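## Task

The stand's post is held by a spring pin with a pull knob that sits in one of the post's holes. Once the pin is pulled, the post falls unless something supports it, and a fall fails the task. Lowering it quickly can also fail, even while it is held. Lift the post three holes (11.4 cm) higher, then relock it with the pin. The wooden block must finish resting on the post's top plate. Any number of robots may work. At the end, release everything and back away. No robot may topple or be left leaning. A result that stays in place only because a robot is holding it does not count.

## Robot and tools

ROBOTS. There are two identical Hello Robot Stretch 3 units, r1 and r2. Each has a two-wheel differential base with a passive rear omni wheel, a mast carrying a lift, and a telescoping arm that reaches out to the robot's right side. The base cannot slide sideways, so moving the gripper forward or back means driving the base. The base measures 0.33 m long by 0.34 m wide. It pivots in place about the point between its drive wheels, 0.05 m behind its front edge. With the arm pulled in and the wrist folded, a turn sweeps a circle of 0.28 m radius. An unfolded, level wrist reaches past that circle.

FRAMES. In the base frame the origin is on the floor between the drive wheels, with x forward, y to the left and z up. hand_pose is reported in this frame, at the point where the closed fingertips meet. The odometry frame is the base frame where it stood when the scene began. Each robot reports in its own frames. Only images, lidar_m, wrist_depth_mm and head_depth_mm show where the two robots are relative to each other.

execute_actions. The argument "actions" is a list that holds one action or nothing. An empty list just returns state and pictures. An action maps a robot name ("r1", "r2") to an object that may contain "base", "joints" and "contact_limits". Everything in one action starts together.
- "base" has exactly one key. translate_m is a relative drive from the current spot, in metres, from -1 to 1, with forward positive. rotate_rad is a relative turn in place, in radians, from -3.2 to 3.2, with counter-clockwise (left) positive. These offsets start from the pose in the latest reported state.
- "joints" gives absolute targets by name, each a single number. lift_m is the arm height on the mast, 0 to 1.1 m. arm_m is the extension, 0 to 0.52 m. wrist_yaw_rad runs from -1.345 to 4.42: 0 points along the arm, larger values swing toward the front, and 3.0 folds the gripper over the base. wrist_pitch_rad runs from -1.57 to 0.451: 0 is level and negative tips the fingers down. wrist_roll_rad runs from -2.911 to 2.911, and at 0 the fingers sit side by side. gripper_m runs from -0.089 to 0.179, and larger opens wider. The real fingertip gap is about 0.007 m less than this value when nearly shut and 0.025 m less when fully open, and it is zero below 0.007. head_pan_rad runs from -3.953 to 1.73: 0 looks ahead, positive looks left, and -1.57 looks along the arm. head_tilt_rad runs from -1.53 to 0.419, with negative looking down. A joint counts as done within ±0.004 for lift, arm and gripper, ±0.02 for yaw, roll and head, and ±0.05 for pitch.
- "contact_limits" accepts only arm_m, a motor effort percentage from 1 to 100. The arm stops with contact_stop once its effort reaches that value (negative when retracting), and the limit also caps its holding force until the next action. A value that is too small stops the arm immediately.
- "cameras" picks which images come back: r1_/r2_ head_camera, nav_camera or wrist_camera, or "all". Leaving it out or passing null returns all, and [] returns none.
A robot, base or joint left out of an action may still be driving toward its earlier target. Any unknown key or out-of-range number rejects the whole call. Once a result reports a stop, the rest of the calls in that reply are skipped.

wait(seconds, 0 to 10) commands nothing and returns state and images. zoom_image(camera, region [x0,y0,x1,y1] in pixels from the top-left corner, at most 504 by 504) enlarges part of that camera's latest full image. finished_scene(scene) ends that scene for good and reports success.

RESULTS. base_status and joint_status say how each motion ended. "done" for the base means the wheels turned the full amount, even if they slipped. off_target means the part stopped short and may still be pushing. After contact_stop, time_out or torque_fault, the old target is dropped. A lift or arm that hits something firmly stops and goes slack until its next command, so a slack lift may sag under load or keep pressing. Closing the fingers on a surface can push a slack lift upward. The base, wrist and head never contact-stop; they keep pushing. A wrist servo under long strain shuts off for 10 s (torque_fault). on_its_own covers joints not commanded in this call, and "held at" gives the target being held, not the actual position. motor_effort is a percentage, positive toward higher joint values, with the peak in brackets. Readings carry fixed biases and noise. A rest effort flagged as out of range suggests the part is loaded or pressing on something. Positive wheel effort pushes forward. base_odometry counts wheel rotation, so slip shows up as travel. turned_by_wheels and turned_by_imu report rotation since the last result. base_tilt is in degrees, with forward and right positive, and has a fixed bias of up to about 4 degrees. lidar_m gives 12 distances in 30-degree sectors, counter-clockwise from straight ahead: 1st ahead, 4th left, 7th behind, 10th right. The scan plane is 0.17 m above the floor, with a range of 0.15 to 12 m, and "-" means nothing was seen. The robot's own parts can hide sectors 5, 6, 9 and 10. Clear objects are not seen, but the other robot is. wrist_depth_mm (45 to 1000) and head_depth_mm (280 to 4000, image sideways) are 7x7 grids of median depths, read from the top left.

SPEED. The base reaches 0.30 m/s and 1.9 rad/s only when lift_m is below 0.30, arm_m is below 0.03 and wrist_yaw_rad is above 2.54. Otherwise it is limited to 0.10 m/s and 0.63 rad/s.

GRIPPING. To grasp, command gripper_m below the object's width; lower values squeeze harder. To release, command at least 0.02 above the value where contact began. Neither the reading nor "done" proves you are holding anything. Squeezing too hard makes a stall guard ease off, so to regrip, send a new value.

CAUTIONS. Fold or unfold the wrist only with lift_m between 0.32 and 0.95, pitch at -0.4 and roll near 0. After folding, the lift may go down to 0.25. If yaw is below -0.4, keep pitch at -0.5 or lower. If the arm pushes a rigid object with the gripper above about 0.45 m, the robot can tip before the contact stop triggers, and a repeat push tips it more easily. Do not drive while holding or pushing something fixed. If a robot snags or leans, reverse the last move in small steps, free the gripper, and lower the lift to about 0.2 if needed. Robots pressing hard against each other ends the run: once bases touch, even a few more millimetres is too far. Travel differs between robots, by up to 2.5 cm per metre, which matters when both carry one load. Never let the unpinned post drop or lower quickly. Avoid drops, slams and objects falling, and leave both robots upright and clear.

Each tool is called after ">>>" as name([rows], argument=value, ...), one row to a line, values as JSON.

## Session

I'll start by looking at the current state of the scene.

>>> execute_actions(actions=[])

Scene clock: 0.00 s.
r1.base_odometry: x=+0.000 y=+0.000 heading=+0.000 (m, m, rad; r1's odometry frame)
r1.turned_by_wheels: +0.000 (rad since the last result)
r1.turned_by_imu: +0.000 (rad since the last result)
r1.base_tilt: forward=+0.6 right=+0.3 (deg)
r1.lidar_m: 2.61 2.21 3.21 2.36 1.36 1.18 1.18 1.37 1.51 1.51 1.75 3.02
r1.head_depth_mm: 1844 2723 - - - 3872 2468 / 1841 2709 - - - 3931 2473 / 1842 2704 - - - 3922 2488 / 1841 2715 - - - 3948 2482 / 1837 2700 - - - 3640 2491 / 1839 2700 - - - 3947 2486 / 1829 2674 - - - 3941 2504
r1.base_status: not commanded
r1.joint_positions: lift_m=+0.319 arm_m=+0.002 wrist_yaw_rad=+2.962 wrist_pitch_rad=-0.414 wrist_roll_rad=-0.006 gripper_m=+0.037 head_pan_rad=-0.008 head_tilt_rad=-0.010
r1.joint_status: not commanded
r1.motor_effort: left_wheel=+0 right_wheel=+0 lift_m=+21 arm_m=+0 wrist_yaw_rad=+1 wrist_pitch_rad=+6 wrist_roll_rad=+0 gripper_m=+0 head_pan_rad=+0 head_tilt_rad=+1 (%)
r1.hand_pose: x=+0.0189 y=+0.0747 z=+0.3327 quat_wxyz=(+0.207, +0.700, +0.084, +0.679) (m; r1's base frame)
r1.wrist_depth_mm: - - - - - - - / - - - - - - - / - - - - 971 933 916 / 800 - 768 762 774 729 708 / 645 634 665 628 622 605 602 / 546 544 - 529 525 518 504 / 466 491 - - 452 443 440
r2.base_odometry: x=+0.000 y=+0.000 heading=+0.000 (m, m, rad; r2's odometry frame)
r2.turned_by_wheels: +0.000 (rad since the last result)
r2.turned_by_imu: +0.000 (rad since the last result)
r2.base_tilt: forward=+0.0 right=+0.7 (deg)
r2.lidar_m: 1.55 2.16 2.76 2.36 2.34 3.24 1.18 1.18 5.14 2.02 1.51 1.47
r2.head_depth_mm: 1439 1439 1433 1419 1406 1409 1400 / 1531 1535 1533 1523 1521 1504 1495 / 1641 1639 1621 1628 1618 1621 1598 / 1739 1771 1759 1740 1742 1722 1739 / 1810 1909 1918 1876 1895 1879 1869 / 1827 2087 2087 2070 2058 2042 2012 / 1790 2321 2284 2285 2262 2250 2181
r2.base_status: not commanded
r2.joint_positions: lift_m=+0.444 arm_m=+0.003 wrist_yaw_rad=+2.997 wrist_pitch_rad=-0.580 wrist_roll_rad=-0.019 gripper_m=+0.037 head_pan_rad=+0.011 head_tilt_rad=-0.012
r2.joint_status: not commanded
r2.motor_effort: left_wheel=+0 right_wheel=+0 lift_m=+21 arm_m=+0 wrist_yaw_rad=+0 wrist_pitch_rad=+4 wrist_roll_rad=+0 gripper_m=+0 head_pan_rad=-1 head_tilt_rad=+2 (%)
r2.hand_pose: x=+0.0078 y=+0.0511 z=+0.4222 quat_wxyz=(+0.250, +0.684, +0.155, +0.668) (m; r2's base frame)
r2.wrist_depth_mm: - - - - - - - / - - - - - - - / - - - - - - - / 844 852 859 845 849 863 873 / 722 720 734 724 710 730 727 / 622 613 610 625 637 636 636 / 538 555 - - 535 548 558
pictures: r1_head_camera (sideways: a quarter turn clockwise sets it upright), r1_nav_camera (sideways: a quarter turn counterclockwise sets it upright), r1_wrist_camera, r2_head_camera (sideways: a quarter turn clockwise sets it upright), r2_nav_camera (sideways: a quarter turn counterclockwise sets it upright), r2_wrist_camera
Images, in order (width x height): r1_head_camera 896x504, r1_nav_camera 672x504, r1_wrist_camera 644x364, r2_head_camera 896x504, r2_nav_camera 672x504, r2_wrist_camera 644x364.

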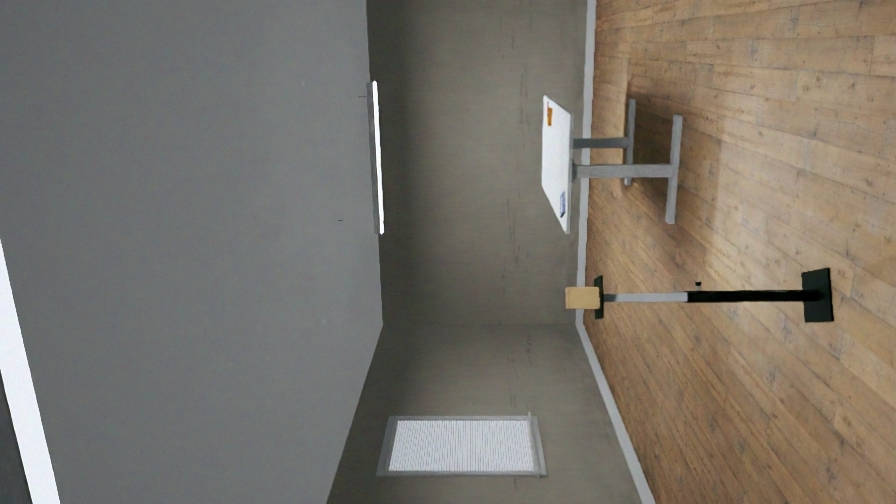

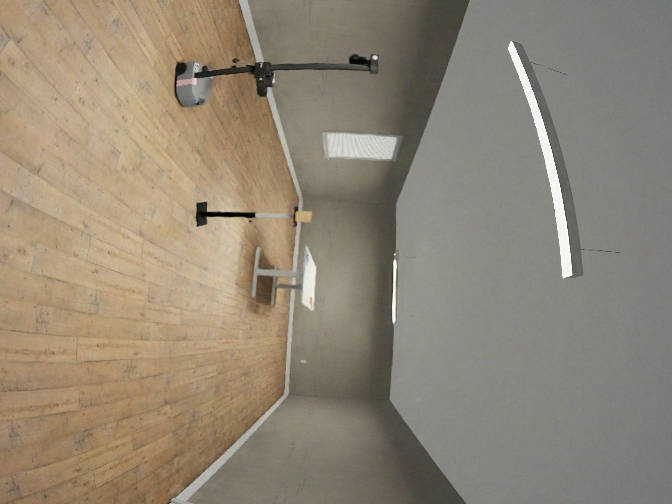

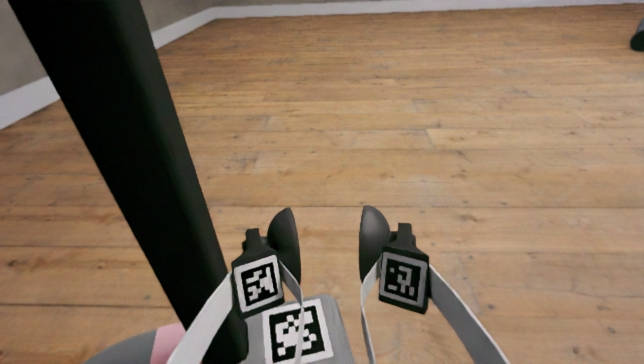

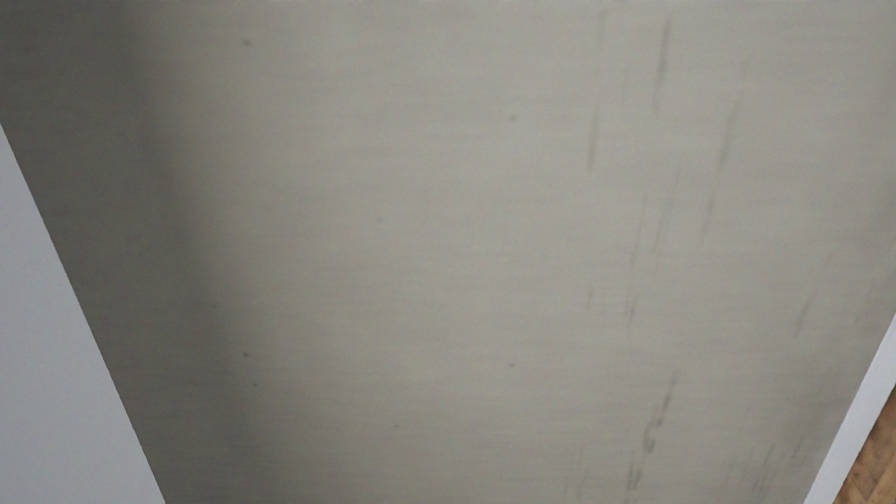

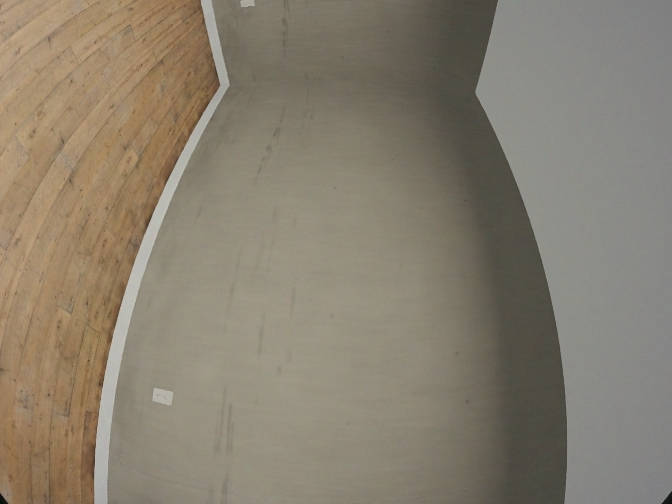

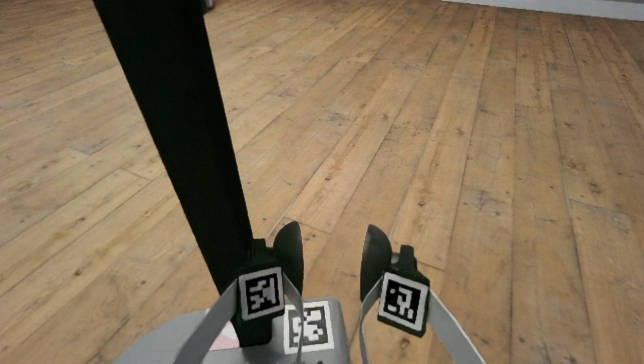

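>>> zoom_image(camera="r1_head_camera", region=[550, 240, 850, 350])

Region (550, 240, 850, 350) of r1_head_camera's 896x504 image, scaled by 1.680, with more detail than that image has; it fills the top 185 rows of this view, and the rest is white.

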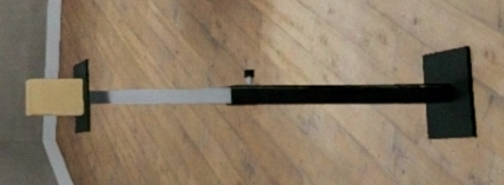

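>>> execute_actions([
  {"r1": {"base": {"rotate_rad": -0.19}, "joints": {"lift_m": 0.28}}, "r2": {"joints": {"head_pan_rad": -2.88, "head_tilt_rad": -0.5, "lift_m": 0.28}}},
], cameras=["r2_head_camera", "r1_head_camera"])

Scene clock: 99.10 s.
r1.base_odometry: x=+0.000 y=+0.000 heading=-0.190 (m, m, rad; r1's odometry frame)
r1.turned_by_wheels: -0.190 (rad since the last result)
r1.turned_by_imu: -0.190 (rad since the last result)
r1.base_tilt: forward=+0.6 right=+0.2 (deg)
r1.lidar_m: 4.41 2.20 3.29 3.21 1.57 1.21 1.17 1.25 1.54 1.51 1.60 2.28
r1.head_depth_mm: 1848 2717 - - - 3856 2455 / 1848 2695 - - - 3883 2489 / 1850 2684 - - - 3909 2465 / 1842 2697 - - - 3930 2491 / 1832 2721 - - - 3925 2494 / 1826 2669 - - - 3989 2509 / 1833 2662 - - - - 2486
r1.base_status: done
r1.joint_positions: lift_m=+0.280 arm_m=+0.002 wrist_yaw_rad=+2.962 wrist_pitch_rad=-0.415 wrist_roll_rad=-0.006 gripper_m=+0.037 head_pan_rad=-0.008 head_tilt_rad=-0.010
r1.joint_status: all done
r1.motor_effort: left_wheel=+3(6) right_wheel=-3(6) lift_m=+18(19) arm_m=+0(0) wrist_yaw_rad=+0(1) wrist_pitch_rad=+8(7) wrist_roll_rad=+0(0) gripper_m=+0(0) head_pan_rad=+0(1) head_tilt_rad=+1(1) (%)
r1.hand_pose: x=+0.0188 y=+0.0745 z=+0.2935 quat_wxyz=(+0.207, +0.700, +0.084, +0.678) (m; r1's base frame)
r1.wrist_depth_mm: - - - - - - - / - - - - - - - / 969 - 923 881 888 848 834 / 737 - 703 713 675 695 649 / 600 573 601 576 570 543 542 / 498 505 - 502 480 475 467 / 448 - - - 411 407 400
r2.base_odometry: x=+0.000 y=+0.000 heading=+0.000 (m, m, rad; r2's odometry frame)
r2.turned_by_wheels: +0.000 (rad since the last result)
r2.turned_by_imu: -0.001 (rad since the last result)
r2.base_tilt: forward=+0.0 right=+0.8 (deg)
r2.lidar_m: 1.54 2.16 2.77 2.90 2.34 3.25 1.17 1.18 5.13 2.02 1.51 1.47
r2.head_depth_mm: 3254 3440 3762 2946 2089 1629 1330 / 3525 3865 - 2947 2113 1623 1333 / 3998 - - 2858 2109 1637 1345 / - - - 2556 1955 1580 1331 / - - - 3039 2132 1657 1344 / - - - 3065 2130 1649 1348 / - - - 2933 2177 1659 1336
r2.base_status: not commanded
r2.joint_positions: lift_m=+0.280 arm_m=+0.003 wrist_yaw_rad=+2.997 wrist_pitch_rad=-0.580 wrist_roll_rad=-0.019 gripper_m=+0.037 head_pan_rad=-2.873 head_tilt_rad=-0.494
r2.joint_status: all done
r2.motor_effort: left_wheel=+0(0) right_wheel=+0(0) lift_m=+17(21) arm_m=-1(0) wrist_yaw_rad=-1(0) wrist_pitch_rad=+5(5) wrist_roll_rad=+0(0) gripper_m=+0(0) head_pan_rad=-3(29) head_tilt_rad=-5(38) (%)
r2.hand_pose: x=+0.0078 y=+0.0511 z=+0.2584 quat_wxyz=(+0.250, +0.684, +0.155, +0.668) (m; r2's base frame)
r2.wrist_depth_mm: - - - - - - - / 938 950 950 961 969 982 974 / 735 738 759 733 759 753 746 / 593 597 607 610 606 616 609 / 505 511 - 536 506 513 511 / 448 - - - 439 439 446 / - - - - 375 387 390
pictures: r1_head_camera (sideways: a quarter turn clockwise sets it upright), r2_head_camera (sideways: a quarter turn clockwise sets it upright)
Images, in order (width x height): r1_head_camera 896x504, r2_head_camera 896x504.

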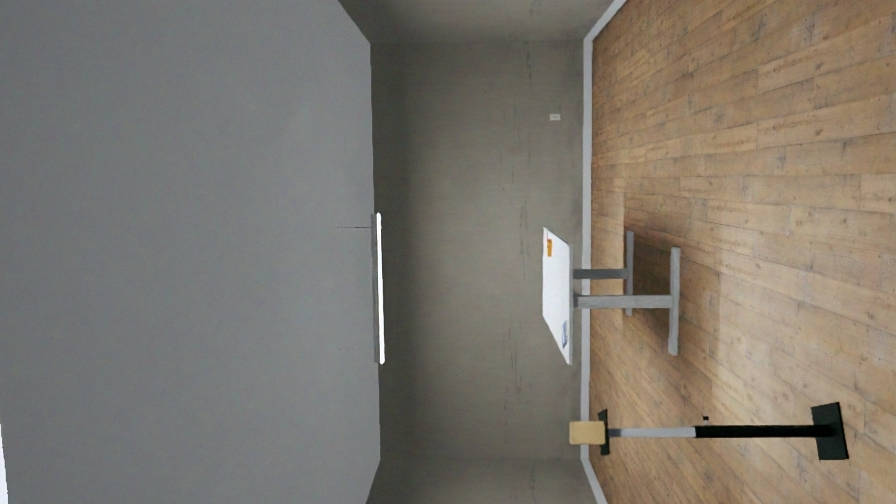

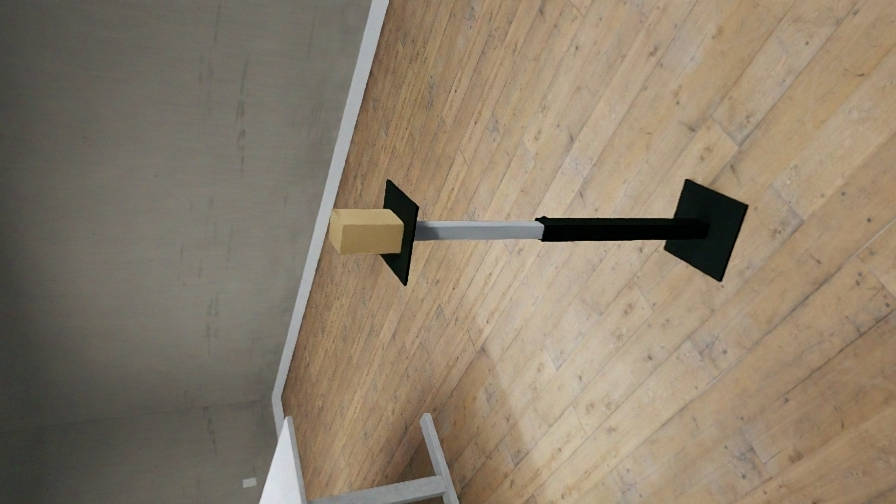

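>>> zoom_image(camera="r2_head_camera", region=[310, 150, 770, 310])

Region (310, 150, 770, 310) of r2_head_camera's 896x504 image, scaled by 1.096, with more detail than that image has; it fills the top 175 rows of this view, and the rest is white.

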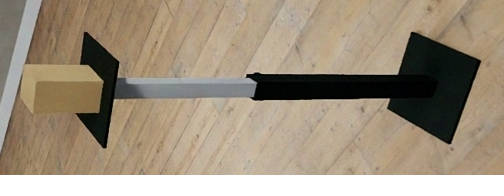

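>>> execute_actions([
  {"r1": {"base": {"translate_m": 1.0}, "joints": {"head_pan_rad": 0.35, "head_tilt_rad": -0.3}}, "r2": {"base": {"translate_m": -0.5}}},
], cameras=["r1_head_camera"])

>>> execute_actions([
  {"r1": {"base": {"translate_m": 1.0}, "joints": {"head_pan_rad": 0.75, "head_tilt_rad": -0.6}}, "r2": {"base": {"rotate_rad": -1.68}, "joints": {"head_pan_rad": -1.2, "head_tilt_rad": -0.7}}},
], cameras=["r1_head_camera", "r2_head_camera"])

Scene clock: 163.23 s.
r1.base_odometry: x=+0.982 y=-0.189 heading=-0.190 (m, m, rad; r1's odometry frame)
r1.turned_by_wheels: +0.000 (rad since the last result)
r1.turned_by_imu: +0.006 (rad since the last result)
r1.base_tilt: forward=+0.6 right=+0.3 (deg)
r1.lidar_m: 3.38 1.68 1.36 3.14 2.88 2.22 2.18 2.10 1.62 1.59 1.67 2.45
r1.head_depth_mm: 3740 - - - 3051 2125 1630 / 3762 - - - 3069 2121 1631 / 3689 - - - 3095 2140 1635 / 3727 - - - 3083 2159 1639 / 3680 - - - 2914 2060 1644 / 3665 - - - 3097 2164 1652 / 3592 - - - 3126 2082 1544
r1.base_status: done
r1.joint_positions: lift_m=+0.280 arm_m=+0.002 wrist_yaw_rad=+2.962 wrist_pitch_rad=-0.415 wrist_roll_rad=-0.006 gripper_m=+0.037 head_pan_rad=+0.343 head_tilt_rad=-0.297
r1.joint_status: all done
r1.motor_effort: left_wheel=+2(9) right_wheel=-2(4) lift_m=+18(18) arm_m=+0(0) wrist_yaw_rad=-1(1) wrist_pitch_rad=+7(7) wrist_roll_rad=+0(0) gripper_m=-1(0) head_pan_rad=+4(30) head_tilt_rad=-2(22) (%)
r1.hand_pose: x=+0.0188 y=+0.0745 z=+0.2935 quat_wxyz=(+0.207, +0.700, +0.084, +0.678) (m; r1's base frame)
r1.wrist_depth_mm: - - - - - - - / - - - - - - - / 949 - 929 902 869 867 848 / 745 - 702 691 698 666 664 / 601 580 598 573 578 554 541 / 502 491 - 501 472 463 462 / 439 - - - 408 409 400
r2.base_odometry: x=-0.500 y=+0.000 heading=+0.000 (m, m, rad; r2's odometry frame)
r2.turned_by_wheels: +0.000 (rad since the last result)
r2.turned_by_imu: -0.004 (rad since the last result)
r2.base_tilt: forward=+0.1 right=+0.7 (deg)
r2.lidar_m: 1.98 2.78 3.02 3.16 2.95 2.83 2.98 0.70 2.52 2.60 1.95 1.89
r2.head_depth_mm: 2840 3010 3186 2945 2086 1622 1324 / 3093 3264 3568 2987 2099 1629 1329 / 3346 3629 3899 2996 2120 1631 1333 / 3763 - - 3036 2031 1639 1338 / - - - 2667 845 1506 1230 / - - - 3003 1962 1666 1340 / - - - 3041 2160 1658 1347
r2.base_status: done
r2.joint_positions: lift_m=+0.280 arm_m=+0.003 wrist_yaw_rad=+2.997 wrist_pitch_rad=-0.580 wrist_roll_rad=-0.019 gripper_m=+0.037 head_pan_rad=-2.873 head_tilt_rad=-0.495
r2.joint_status: not commanded
r2.motor_effort: left_wheel=+0(8) right_wheel=+0(5) lift_m=+16(17) arm_m=+0(0) wrist_yaw_rad=-1(1) wrist_pitch_rad=+4(4) wrist_roll_rad=+0(0) gripper_m=+0(1) head_pan_rad=-2(3) head_tilt_rad=-4(4) (%)
r2.hand_pose: x=+0.0078 y=+0.0511 z=+0.2584 quat_wxyz=(+0.250, +0.684, +0.155, +0.668) (m; r2's base frame)
r2.wrist_depth_mm: - - - - - - - / 941 935 971 987 968 976 969 / 737 739 730 738 750 742 746 / 585 604 592 609 604 604 607 / 504 519 - 542 506 510 524 / 441 - - - 440 441 442 / - - - - 376 385 388
pictures: r1_head_camera (sideways: a quarter turn clockwise sets it upright)
Images, in order (width x height): r1_head_camera 896x504.

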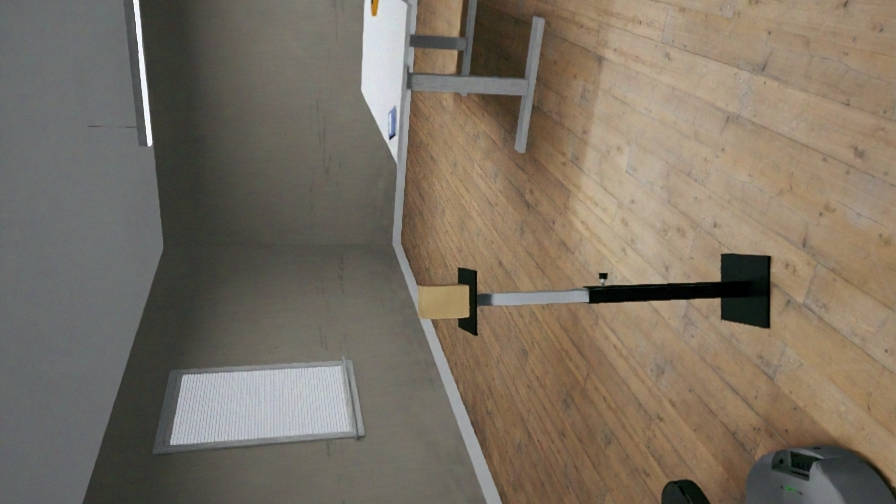

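Scene clock: 168.40 s.
r1.base_odometry: x=+1.964 y=-0.377 heading=-0.190 (m, m, rad; r1's odometry frame)
r1.turned_by_wheels: +0.000 (rad since the last result)
r1.turned_by_imu: +0.006 (rad since the last result)
r1.base_tilt: forward=+0.6 right=+0.3 (deg)
r1.lidar_m: 2.40 4.01 0.89 1.16 3.29 3.21 3.16 2.20 1.68 1.64 1.78 2.59
r1.head_depth_mm: - - 3650 2498 1897 1523 1273 / - - 3690 2511 1899 1535 1279 / 3882 - 3684 2523 1901 1536 1287 / 3583 3932 3785 2542 1922 1544 1290 / 3313 3618 3693 1055 1753 1416 1291 / 3056 3318 3481 2251 1939 1551 1296 / 2863 3082 3296 2565 1945 1557 1294
r1.base_status: done
r1.joint_positions: lift_m=+0.280 arm_m=+0.002 wrist_yaw_rad=+2.962 wrist_pitch_rad=-0.415 wrist_roll_rad=-0.006 gripper_m=+0.037 head_pan_rad=+0.743 head_tilt_rad=-0.593
r1.joint_status: all done
r1.motor_effort: left_wheel=+2(7) right_wheel=-1(4) lift_m=+19(18) arm_m=+0(0) wrist_yaw_rad=+0(0) wrist_pitch_rad=+7(7) wrist_roll_rad=+0(0) gripper_m=+0(0) head_pan_rad=+4(28) head_tilt_rad=-4(27) (%)
r1.hand_pose: x=+0.0188 y=+0.0745 z=+0.2935 quat_wxyz=(+0.207, +0.700, +0.084, +0.678) (m; r1's base frame)
r1.wrist_depth_mm: - - - - - - - / - - - - - - - / 942 - 938 921 869 834 845 / 731 - 722 695 689 660 639 / 594 569 584 560 570 562 539 / 491 482 - 495 485 468 464 / 445 - - - 410 412 404
r2.base_odometry: x=-0.500 y=+0.000 heading=-1.680 (m, m, rad; r2's odometry frame)
r2.turned_by_wheels: -1.680 (rad since the last result)
r2.turned_by_imu: -1.694 (rad since the last result)
r2.base_tilt: forward=+0.0 right=+0.7 (deg)
r2.lidar_m: 2.88 2.00 1.89 1.93 2.51 3.02 3.09 3.03 1.04 2.93 0.70 2.52
r2.head_depth_mm: 2846 3113 2895 2144 1690 1381 1192 / 3090 3384 2887 2103 1683 1399 1195 / 3342 3712 2935 2134 1688 1409 1195 / 3754 - 2930 2093 1693 1403 1201 / - - 2655 799 1562 1334 1196 / - - 2975 2033 1710 1411 1207 / - - 2952 2173 1717 1417 1207
r2.base_status: done
r2.joint_positions: lift_m=+0.280 arm_m=+0.003 wrist_yaw_rad=+2.997 wrist_pitch_rad=-0.580 wrist_roll_rad=-0.019 gripper_m=+0.037 head_pan_rad=-1.207 head_tilt_rad=-0.692
r2.joint_status: all done
r2.motor_effort: left_wheel=+2(10) right_wheel=-2(6) lift_m=+17(17) arm_m=+0(0) wrist_yaw_rad=-1(1) wrist_pitch_rad=+5(5) wrist_roll_rad=+0(0) gripper_m=+0(1) head_pan_rad=+2(29) head_tilt_rad=-5(24) (%)
r2.hand_pose: x=+0.0078 y=+0.0511 z=+0.2584 quat_wxyz=(+0.250, +0.684, +0.155, +0.668) (m; r2's base frame)
r2.wrist_depth_mm: - - - - - - - / 956 945 959 971 951 967 984 / 724 724 742 749 748 741 753 / 595 591 596 597 605 611 610 / 502 515 - 536 510 514 503 / 450 - - - 443 437 438 / - - - - 377 388 392
pictures: r1_head_camera (sideways: a quarter turn clockwise sets it upright), r2_head_camera (sideways: a quarter turn clockwise sets it upright)
Images, in order (width x height): r1_head_camera 896x504, r2_head_camera 896x504.

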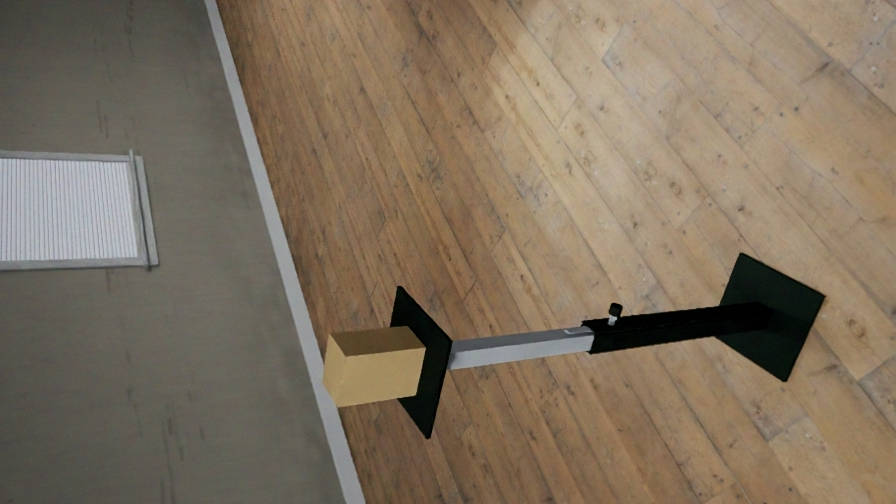

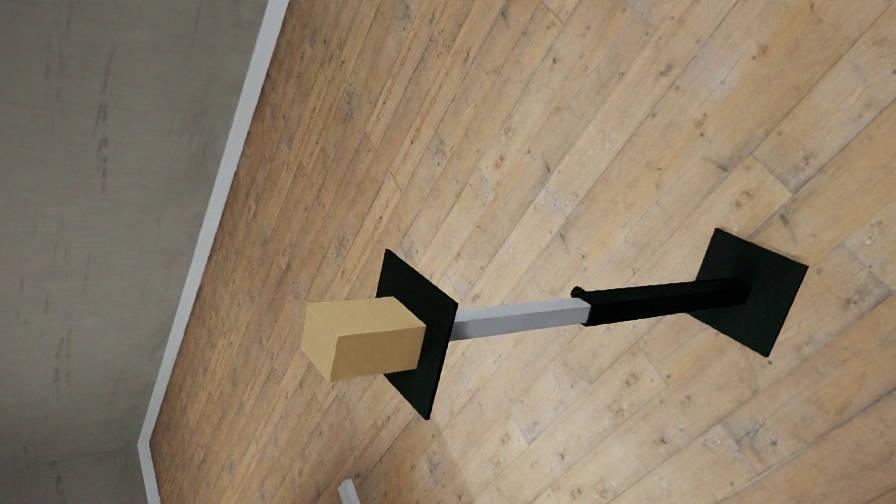

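>>> zoom_image(camera="r1_head_camera", region=[520, 280, 680, 370])

Region (520, 280, 680, 370) of r1_head_camera's 896x504 image, scaled by 3.150, with more detail than that image has; it fills the top 284 rows of this view, and the rest is white.

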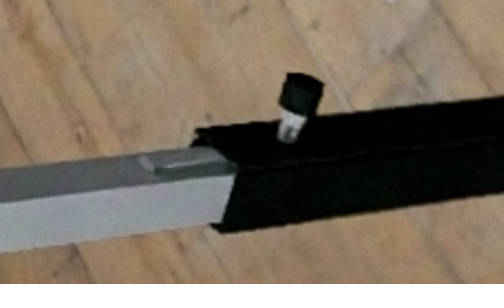

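>>> execute_actions([
  {"r1": {"base": {"translate_m": 0.81}, "joints": {"head_pan_rad": 1.6, "head_tilt_rad": -0.8}}, "r2": {"base": {"translate_m": 0.378}, "joints": {"lift_m": 0.6, "wrist_pitch_rad": -0.4, "head_pan_rad": -1.57, "head_tilt_rad": -0.8}}},
], cameras=["r1_head_camera", "r2_head_camera"])

Scene clock: 218.60 s.
r1.base_odometry: x=+2.760 y=-0.530 heading=-0.190 (m, m, rad; r1's odometry frame)
r1.turned_by_wheels: +0.000 (rad since the last result)
r1.turned_by_imu: +0.005 (rad since the last result)
r1.base_tilt: forward=+0.6 right=+0.2 (deg)
r1.lidar_m: 1.61 1.62 3.04 3.00 3.20 4.01 3.96 2.25 1.76 1.74 1.86 2.71
r1.head_depth_mm: 2618 2878 2389 1902 1566 1337 1166 / 2655 2943 2416 1910 1578 1343 1171 / 2683 2984 2421 1923 1583 1347 1172 / 2711 3017 2419 1923 1590 1352 1176 / 2775 3041 2454 1941 1592 1353 1197 / 2784 3090 2194 1704 1526 - - / 2820 2960 787 1757 - - 1143
r1.base_status: done
r1.joint_positions: lift_m=+0.280 arm_m=+0.002 wrist_yaw_rad=+2.962 wrist_pitch_rad=-0.415 wrist_roll_rad=-0.006 gripper_m=+0.037 head_pan_rad=+1.593 head_tilt_rad=-0.790
r1.joint_status: all done
r1.motor_effort: left_wheel=+1(6) right_wheel=+0(3) lift_m=+18(18) arm_m=+0(0) wrist_yaw_rad=+1(0) wrist_pitch_rad=+7(7) wrist_roll_rad=+0(0) gripper_m=+0(0) head_pan_rad=+3(40) head_tilt_rad=-6(24) (%)
r1.hand_pose: x=+0.0188 y=+0.0745 z=+0.2935 quat_wxyz=(+0.207, +0.700, +0.084, +0.678) (m; r1's base frame)
r1.wrist_depth_mm: - - - - - - - / - - - - - - - / 954 - 893 877 860 840 840 / 742 - 697 685 694 674 655 / 604 577 606 578 573 553 542 / 503 500 - 488 476 462 465 / 445 - - - 411 406 402
r2.base_odometry: x=-0.541 y=-0.376 heading=-1.680 (m, m, rad; r2's odometry frame)
r2.turned_by_wheels: +0.000 (rad since the last result)
r2.turned_by_imu: -0.001 (rad since the last result)
r2.base_tilt: forward=+0.1 right=+0.8 (deg)
r2.lidar_m: 2.63 1.83 1.72 1.76 2.30 3.36 3.42 3.21 2.99 0.61 2.26 2.25
r2.head_depth_mm: 2640 2888 2421 1864 1560 1313 1161 / 2737 3022 2422 1826 1556 1327 1181 / 2784 3096 1389 1712 1563 1312 1171 / 2991 3167 681 1707 1493 1299 1194 / 3221 3463 2429 1908 1572 1335 1156 / 3359 3426 2461 1921 1566 1339 1164 / 3613 3458 2508 1922 1576 1341 1161
r2.base_status: done
r2.joint_positions: lift_m=+0.600 arm_m=+0.003 wrist_yaw_rad=+2.997 wrist_pitch_rad=-0.420 wrist_roll_rad=-0.019 gripper_m=+0.037 head_pan_rad=-1.563 head_tilt_rad=-0.790
r2.joint_status: all done
r2.motor_effort: left_wheel=+2(11) right_wheel=-2(5) lift_m=+26(27) arm_m=-1(1) wrist_yaw_rad=-1(1) wrist_pitch_rad=+7(6) wrist_roll_rad=+0(0) gripper_m=+0(0) head_pan_rad=-3(22) head_tilt_rad=-7(18) (%)
r2.hand_pose: x=+0.0111 y=+0.0738 z=+0.6119 quat_wxyz=(+0.197, +0.694, +0.099, +0.686) (m; r2's base frame)
r2.wrist_depth_mm: - - - - - - - / - - - - - - - / - - - - - - - / - - - - - - - / - - - - - - - / 898 915 - 894 936 916 938 / 770 767 - 762 770 790 784
pictures: r1_head_camera (sideways: a quarter turn clockwise sets it upright), r2_head_camera (sideways: a quarter turn clockwise sets it upright)
Images, in order (width x height): r1_head_camera 896x504, r2_head_camera 896x504.

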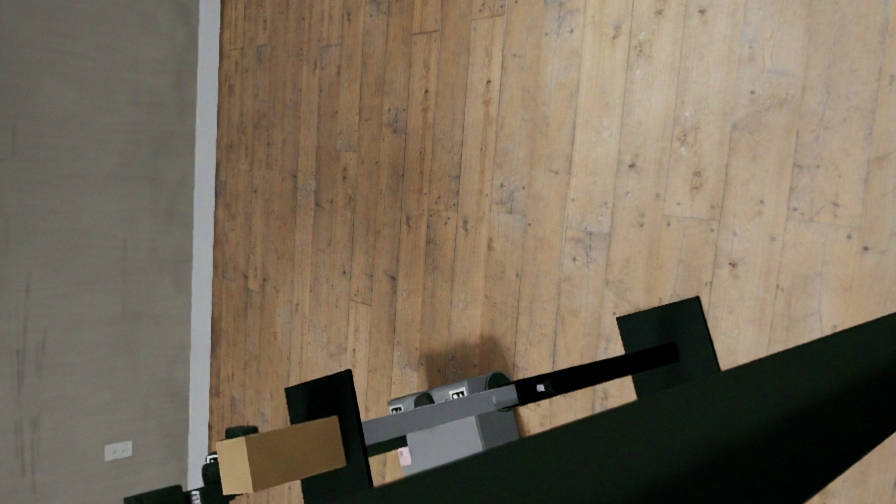

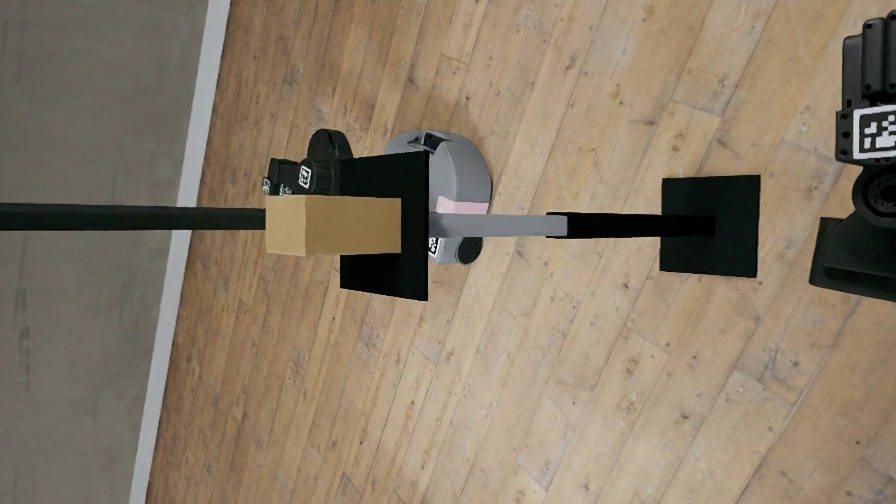

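>>> execute_actions([
  {"r1": {"base": {"rotate_rad": -2.8}, "joints": {"head_pan_rad": -1.57, "head_tilt_rad": -0.8}}, "r2": {"joints": {"wrist_yaw_rad": 0.0, "gripper_m": 0.12}}},
], cameras=["r1_head_camera"])

>>> execute_actions([
  {"r1": {"joints": {"lift_m": 0.34}}, "r2": {"joints": {"wrist_pitch_rad": 0.0}}},
], cameras=["r2_head_camera", "r2_wrist_camera"])

Scene clock: 244.50 s.
r1.base_odometry: x=+2.760 y=-0.530 heading=-2.989 (m, m, rad; r1's odometry frame)
r1.turned_by_wheels: -2.800 (rad since the last result)
r1.turned_by_imu: -2.799 (rad since the last result)
r1.base_tilt: forward=+0.6 right=+0.3 (deg)
r1.lidar_m: 2.78 1.83 1.74 1.76 2.24 4.71 1.60 3.23 2.99 0.77 3.83 3.96
r1.head_depth_mm: 2632 2916 2382 1893 1565 1330 1160 / 2748 2985 2406 1911 1574 1342 1166 / 2863 3126 2256 1918 1581 1345 1169 / 2942 1273 831 1732 1501 1360 1175 / 3075 2913 2365 1821 1595 1362 1178 / 3355 3400 2470 1940 1601 1363 1186 / 3476 3429 2495 1962 1616 1365 1186
r1.base_status: done
r1.joint_positions: lift_m=+0.280 arm_m=+0.002 wrist_yaw_rad=+2.962 wrist_pitch_rad=-0.415 wrist_roll_rad=-0.006 gripper_m=+0.037 head_pan_rad=-1.563 head_tilt_rad=-0.791
r1.joint_status: all done
r1.motor_effort: left_wheel=+3(9) right_wheel=-2(5) lift_m=+18(19) arm_m=+0(0) wrist_yaw_rad=+1(1) wrist_pitch_rad=+7(7) wrist_roll_rad=+0(0) gripper_m=+0(0) head_pan_rad=-3(43) head_tilt_rad=-5(6) (%)
r1.hand_pose: x=+0.0188 y=+0.0745 z=+0.2935 quat_wxyz=(+0.207, +0.700, +0.084, +0.678) (m; r1's base frame)
r1.wrist_depth_mm: - - - - - - - / - - - - - - - / 995 - 934 912 880 870 841 / 725 - 710 710 684 673 661 / 606 571 600 566 589 554 539 / 499 491 - 499 475 470 464 / 438 - - - 410 407 401
r2.base_odometry: x=-0.541 y=-0.376 heading=-1.680 (m, m, rad; r2's odometry frame)
r2.turned_by_wheels: +0.000 (rad since the last result)
r2.turned_by_imu: -0.002 (rad since the last result)
r2.base_tilt: forward=+0.0 right=+0.8 (deg)
r2.lidar_m: 2.63 1.83 1.73 1.75 2.30 3.35 3.44 3.18 2.98 0.61 2.26 2.24
r2.head_depth_mm: 2641 2922 2427 1865 1542 1325 1172 / 2724 2972 2402 1894 1560 1317 1175 / 2838 3125 2329 1782 1574 1339 - / 2924 3216 680 1690 1486 1301 1154 / 3181 3422 2356 1863 1562 1327 1155 / 3400 3433 2446 1903 1579 1329 1163 / 3653 3473 2503 1933 1570 1342 1165
r2.base_status: not commanded
r2.joint_positions: lift_m=+0.600 arm_m=+0.003 wrist_yaw_rad=+0.002 wrist_pitch_rad=-0.420 wrist_roll_rad=-0.019 gripper_m=+0.120 head_pan_rad=-1.563 head_tilt_rad=-0.790
r2.joint_status: all done
r2.motor_effort: left_wheel=+2(2) right_wheel=-2(2) lift_m=+26(27) arm_m=+0(0) wrist_yaw_rad=-3(4) wrist_pitch_rad=+8(7) wrist_roll_rad=+0(0) gripper_m=+0(88) head_pan_rad=-2(2) head_tilt_rad=-7(7) (%)
r2.hand_pose: x=-0.0211 y=-0.3721 z=+0.6119 quat_wxyz=(+0.698, +0.150, -0.685, -0.146) (m; r2's base frame)
r2.wrist_depth_mm: - - - - - - - / - - - - - - - / - - - - - - - / - - - - - - - / - - - - - - - / 894 919 908 877 912 948 947 / 764 749 754 747 782 747 795
pictures: r1_head_camera (sideways: a quarter turn clockwise sets it upright)
Images, in order (width x height): r1_head_camera 896x504.

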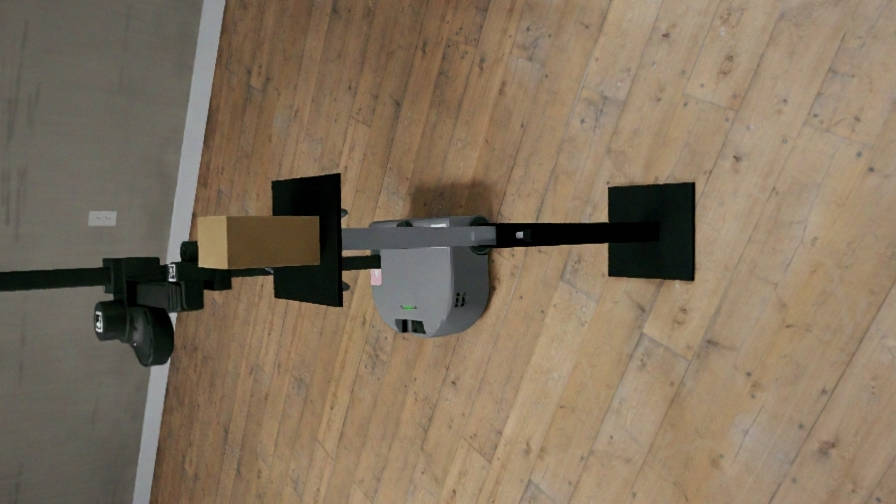

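Scene clock: 245.87 s.
r1.base_odometry: x=+2.760 y=-0.530 heading=-2.989 (m, m, rad; r1's odometry frame)
r1.turned_by_wheels: +0.000 (rad since the last result)
r1.turned_by_imu: +0.000 (rad since the last result)
r1.base_tilt: forward=+0.6 right=+0.3 (deg)
r1.lidar_m: 2.78 1.83 1.74 1.76 2.24 4.71 1.61 3.23 2.99 0.77 3.85 3.96
r1.head_depth_mm: 2621 2915 2384 1899 1571 1339 1163 / 2740 3002 2413 1908 1578 1339 1167 / 2862 3138 2247 1910 1581 1347 1171 / 2935 1269 830 1739 1504 1355 1177 / 3054 2920 2383 1820 1599 1360 1174 / 3306 3403 2481 1943 1601 1365 1180 / 3521 3453 2501 1953 1608 1365 1188
r1.base_status: not commanded
r1.joint_positions: lift_m=+0.340 arm_m=+0.002 wrist_yaw_rad=+2.962 wrist_pitch_rad=-0.415 wrist_roll_rad=-0.006 gripper_m=+0.037 head_pan_rad=-1.563 head_tilt_rad=-0.791
r1.joint_status: all done
r1.motor_effort: left_wheel=+2(3) right_wheel=-2(3) lift_m=+25(23) arm_m=+0(0) wrist_yaw_rad=+1(0) wrist_pitch_rad=+8(7) wrist_roll_rad=+0(0) gripper_m=+0(1) head_pan_rad=-3(3) head_tilt_rad=-4(5) (%)
r1.hand_pose: x=+0.0188 y=+0.0744 z=+0.3531 quat_wxyz=(+0.207, +0.700, +0.084, +0.678) (m; r1's base frame)
r1.wrist_depth_mm: - - - - - - - / - - - - - - - / - - - - - - 967 / 854 - 819 817 772 770 767 / 673 660 684 667 666 624 629 / 572 563 - 559 546 527 518 / 485 494 - - 474 461 458
r2.base_odometry: x=-0.541 y=-0.376 heading=-1.680 (m, m, rad; r2's odometry frame)
r2.turned_by_wheels: +0.000 (rad since the last result)
r2.turned_by_imu: +0.000 (rad since the last result)
r2.base_tilt: forward=+0.0 right=+0.8 (deg)
r2.lidar_m: 2.62 1.83 1.72 1.76 2.31 3.35 3.45 3.21 2.98 0.61 2.26 2.25
r2.head_depth_mm: 2623 2909 2399 1892 1546 1320 1168 / 2727 2992 2423 1883 1543 1319 1182 / 2943 3163 2339 1805 1546 1340 - / 2908 3236 685 1684 1521 1309 1157 / 3190 3408 2368 1864 1569 1337 1158 / 3407 3455 2466 1920 1578 1334 1157 / 3623 3454 2503 1942 1593 1343 1166
r2.base_status: not commanded
r2.joint_positions: lift_m=+0.600 arm_m=+0.003 wrist_yaw_rad=+0.002 wrist_pitch_rad=-0.025 wrist_roll_rad=-0.019 gripper_m=+0.120 head_pan_rad=-1.563 head_tilt_rad=-0.790
r2.joint_status: all done
r2.motor_effort: left_wheel=+2(2) right_wheel=-2(2) lift_m=+26(27) arm_m=+0(0) wrist_yaw_rad=-3(2) wrist_pitch_rad=+9(9) wrist_roll_rad=+0(0) gripper_m=+0(1) head_pan_rad=-3(2) head_tilt_rad=-7(6) (%)
r2.hand_pose: x=-0.0209 y=-0.4035 z=+0.7080 quat_wxyz=(+0.714, +0.010, -0.700, -0.008) (m; r2's base frame)
r2.wrist_depth_mm: - - - 328 - - - / - - - 357 - - - / - - - - - - - / - - - - - - - / - - - - - - - / - - - - - - - / - - - - - - -
pictures: r2_head_camera (sideways: a quarter turn clockwise sets it upright), r2_wrist_camera
Images, in order (width x height): r2_head_camera 896x504, r2_wrist_camera 644x364.

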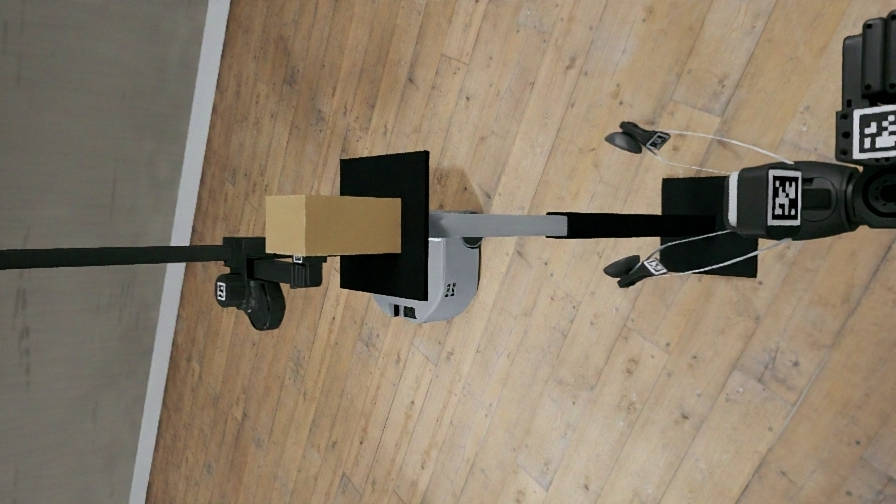

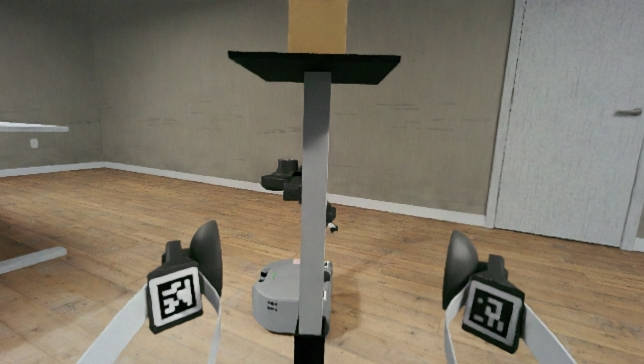

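>>> execute_actions([
  {"r1": {"joints": {"wrist_yaw_rad": 0.0, "gripper_m": 0.09}}, "r2": {"base": {"translate_m": 0.015}, "joints": {"lift_m": 0.65, "arm_m": 0.13}}},
], cameras=["r2_head_camera", "r2_wrist_camera", "r1_wrist_camera"])

Scene clock: 287.37 s.
r1.base_odometry: x=+2.760 y=-0.530 heading=-2.989 (m, m, rad; r1's odometry frame)
r1.turned_by_wheels: +0.000 (rad since the last result)
r1.turned_by_imu: +0.000 (rad since the last result)
r1.base_tilt: forward=+0.6 right=+0.3 (deg)
r1.lidar_m: 2.78 1.83 1.73 1.76 2.24 4.72 1.61 3.23 2.99 0.77 3.87 3.96
r1.head_depth_mm: 2621 2885 2403 1896 1562 1337 1166 / 2754 2993 2393 1905 1576 1340 1170 / 2870 3143 2259 1917 1583 1347 1195 / 2846 1130 832 1736 1504 1352 1180 / 3024 3057 2373 1835 1599 1354 1179 / 3329 3423 2472 1953 1602 1359 1183 / 3504 3456 2515 1958 1608 1365 1183
r1.base_status: not commanded
r1.joint_positions: lift_m=+0.340 arm_m=+0.002 wrist_yaw_rad=+0.003 wrist_pitch_rad=-0.415 wrist_roll_rad=-0.006 gripper_m=+0.090 head_pan_rad=-1.563 head_tilt_rad=-0.791
r1.joint_status: all done
r1.motor_effort: left_wheel=+3(3) right_wheel=-2(3) lift_m=+24(24) arm_m=+0(0) wrist_yaw_rad=-4(5) wrist_pitch_rad=+8(7) wrist_roll_rad=+0(0) gripper_m=+0(80) head_pan_rad=-3(3) head_tilt_rad=-6(5) (%)
r1.hand_pose: x=-0.0208 y=-0.3714 z=+0.3531 quat_wxyz=(+0.694, +0.148, -0.689, -0.145) (m; r1's base frame)
r1.wrist_depth_mm: - - - - - - - / - - - - - - - / - - - 954 - - 979 / 859 839 822 763 768 756 749 / 690 666 680 633 644 627 622 / 573 576 556 548 532 543 525 / 494 481 486 478 475 462 457
r2.base_odometry: x=-0.543 y=-0.391 heading=-1.680 (m, m, rad; r2's odometry frame)
r2.turned_by_wheels: +0.000 (rad since the last result)
r2.turned_by_imu: -0.001 (rad since the last result)
r2.base_tilt: forward=+0.0 right=+0.8 (deg)
r2.lidar_m: 2.62 1.82 1.72 1.75 2.29 3.37 3.45 3.19 2.99 0.61 2.24 2.23
r2.head_depth_mm: 2631 2876 2406 1878 1543 1340 - / 2735 3004 2415 1885 1567 - 1145 / 2867 3182 765 1739 1604 - 1150 / 2973 3217 1408 1703 1562 1318 1155 / 3187 3439 2355 1861 1568 1330 1164 / 3445 3398 2462 1906 1580 1334 1154 / 3587 3442 2520 1928 1582 1338 1162
r2.base_status: done
r2.joint_positions: lift_m=+0.650 arm_m=+0.130 wrist_yaw_rad=+0.001 wrist_pitch_rad=-0.023 wrist_roll_rad=-0.019 gripper_m=+0.120 head_pan_rad=-1.563 head_tilt_rad=-0.790
r2.joint_status: all done
r2.motor_effort: left_wheel=+2(8) right_wheel=-2(2) lift_m=+26(27) arm_m=+3(4) wrist_yaw_rad=-2(3) wrist_pitch_rad=+8(8) wrist_roll_rad=+0(0) gripper_m=+0(1) head_pan_rad=-2(3) head_tilt_rad=-6(7) (%)
r2.hand_pose: x=-0.0212 y=-0.5302 z=+0.7585 quat_wxyz=(+0.714, +0.009, -0.700, -0.008) (m; r2's base frame)
r2.wrist_depth_mm: - - - 204 - - - / - - - 208 - - - / - - - 245 - - - / - - - - - - - / - - - 966 - - - / - - - - - - - / - - - - - - -
pictures: r1_wrist_camera, r2_head_camera (sideways: a quarter turn clockwise sets it upright), r2_wrist_camera
Images, in order (width x height): r1_wrist_camera 644x364, r2_head_camera 896x504, r2_wrist_camera 644x364.

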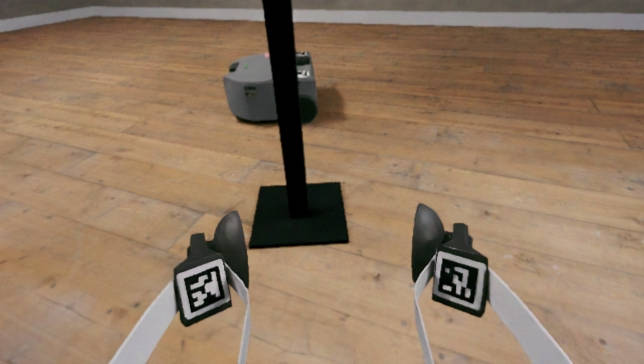

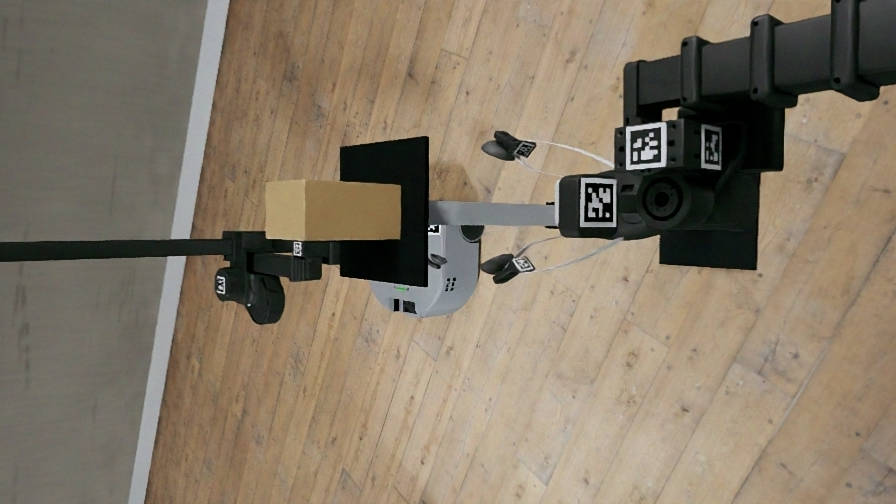

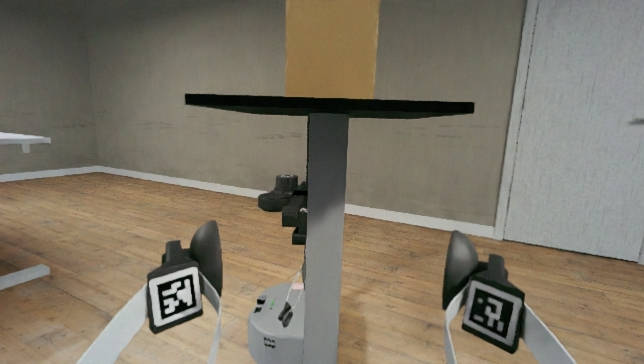

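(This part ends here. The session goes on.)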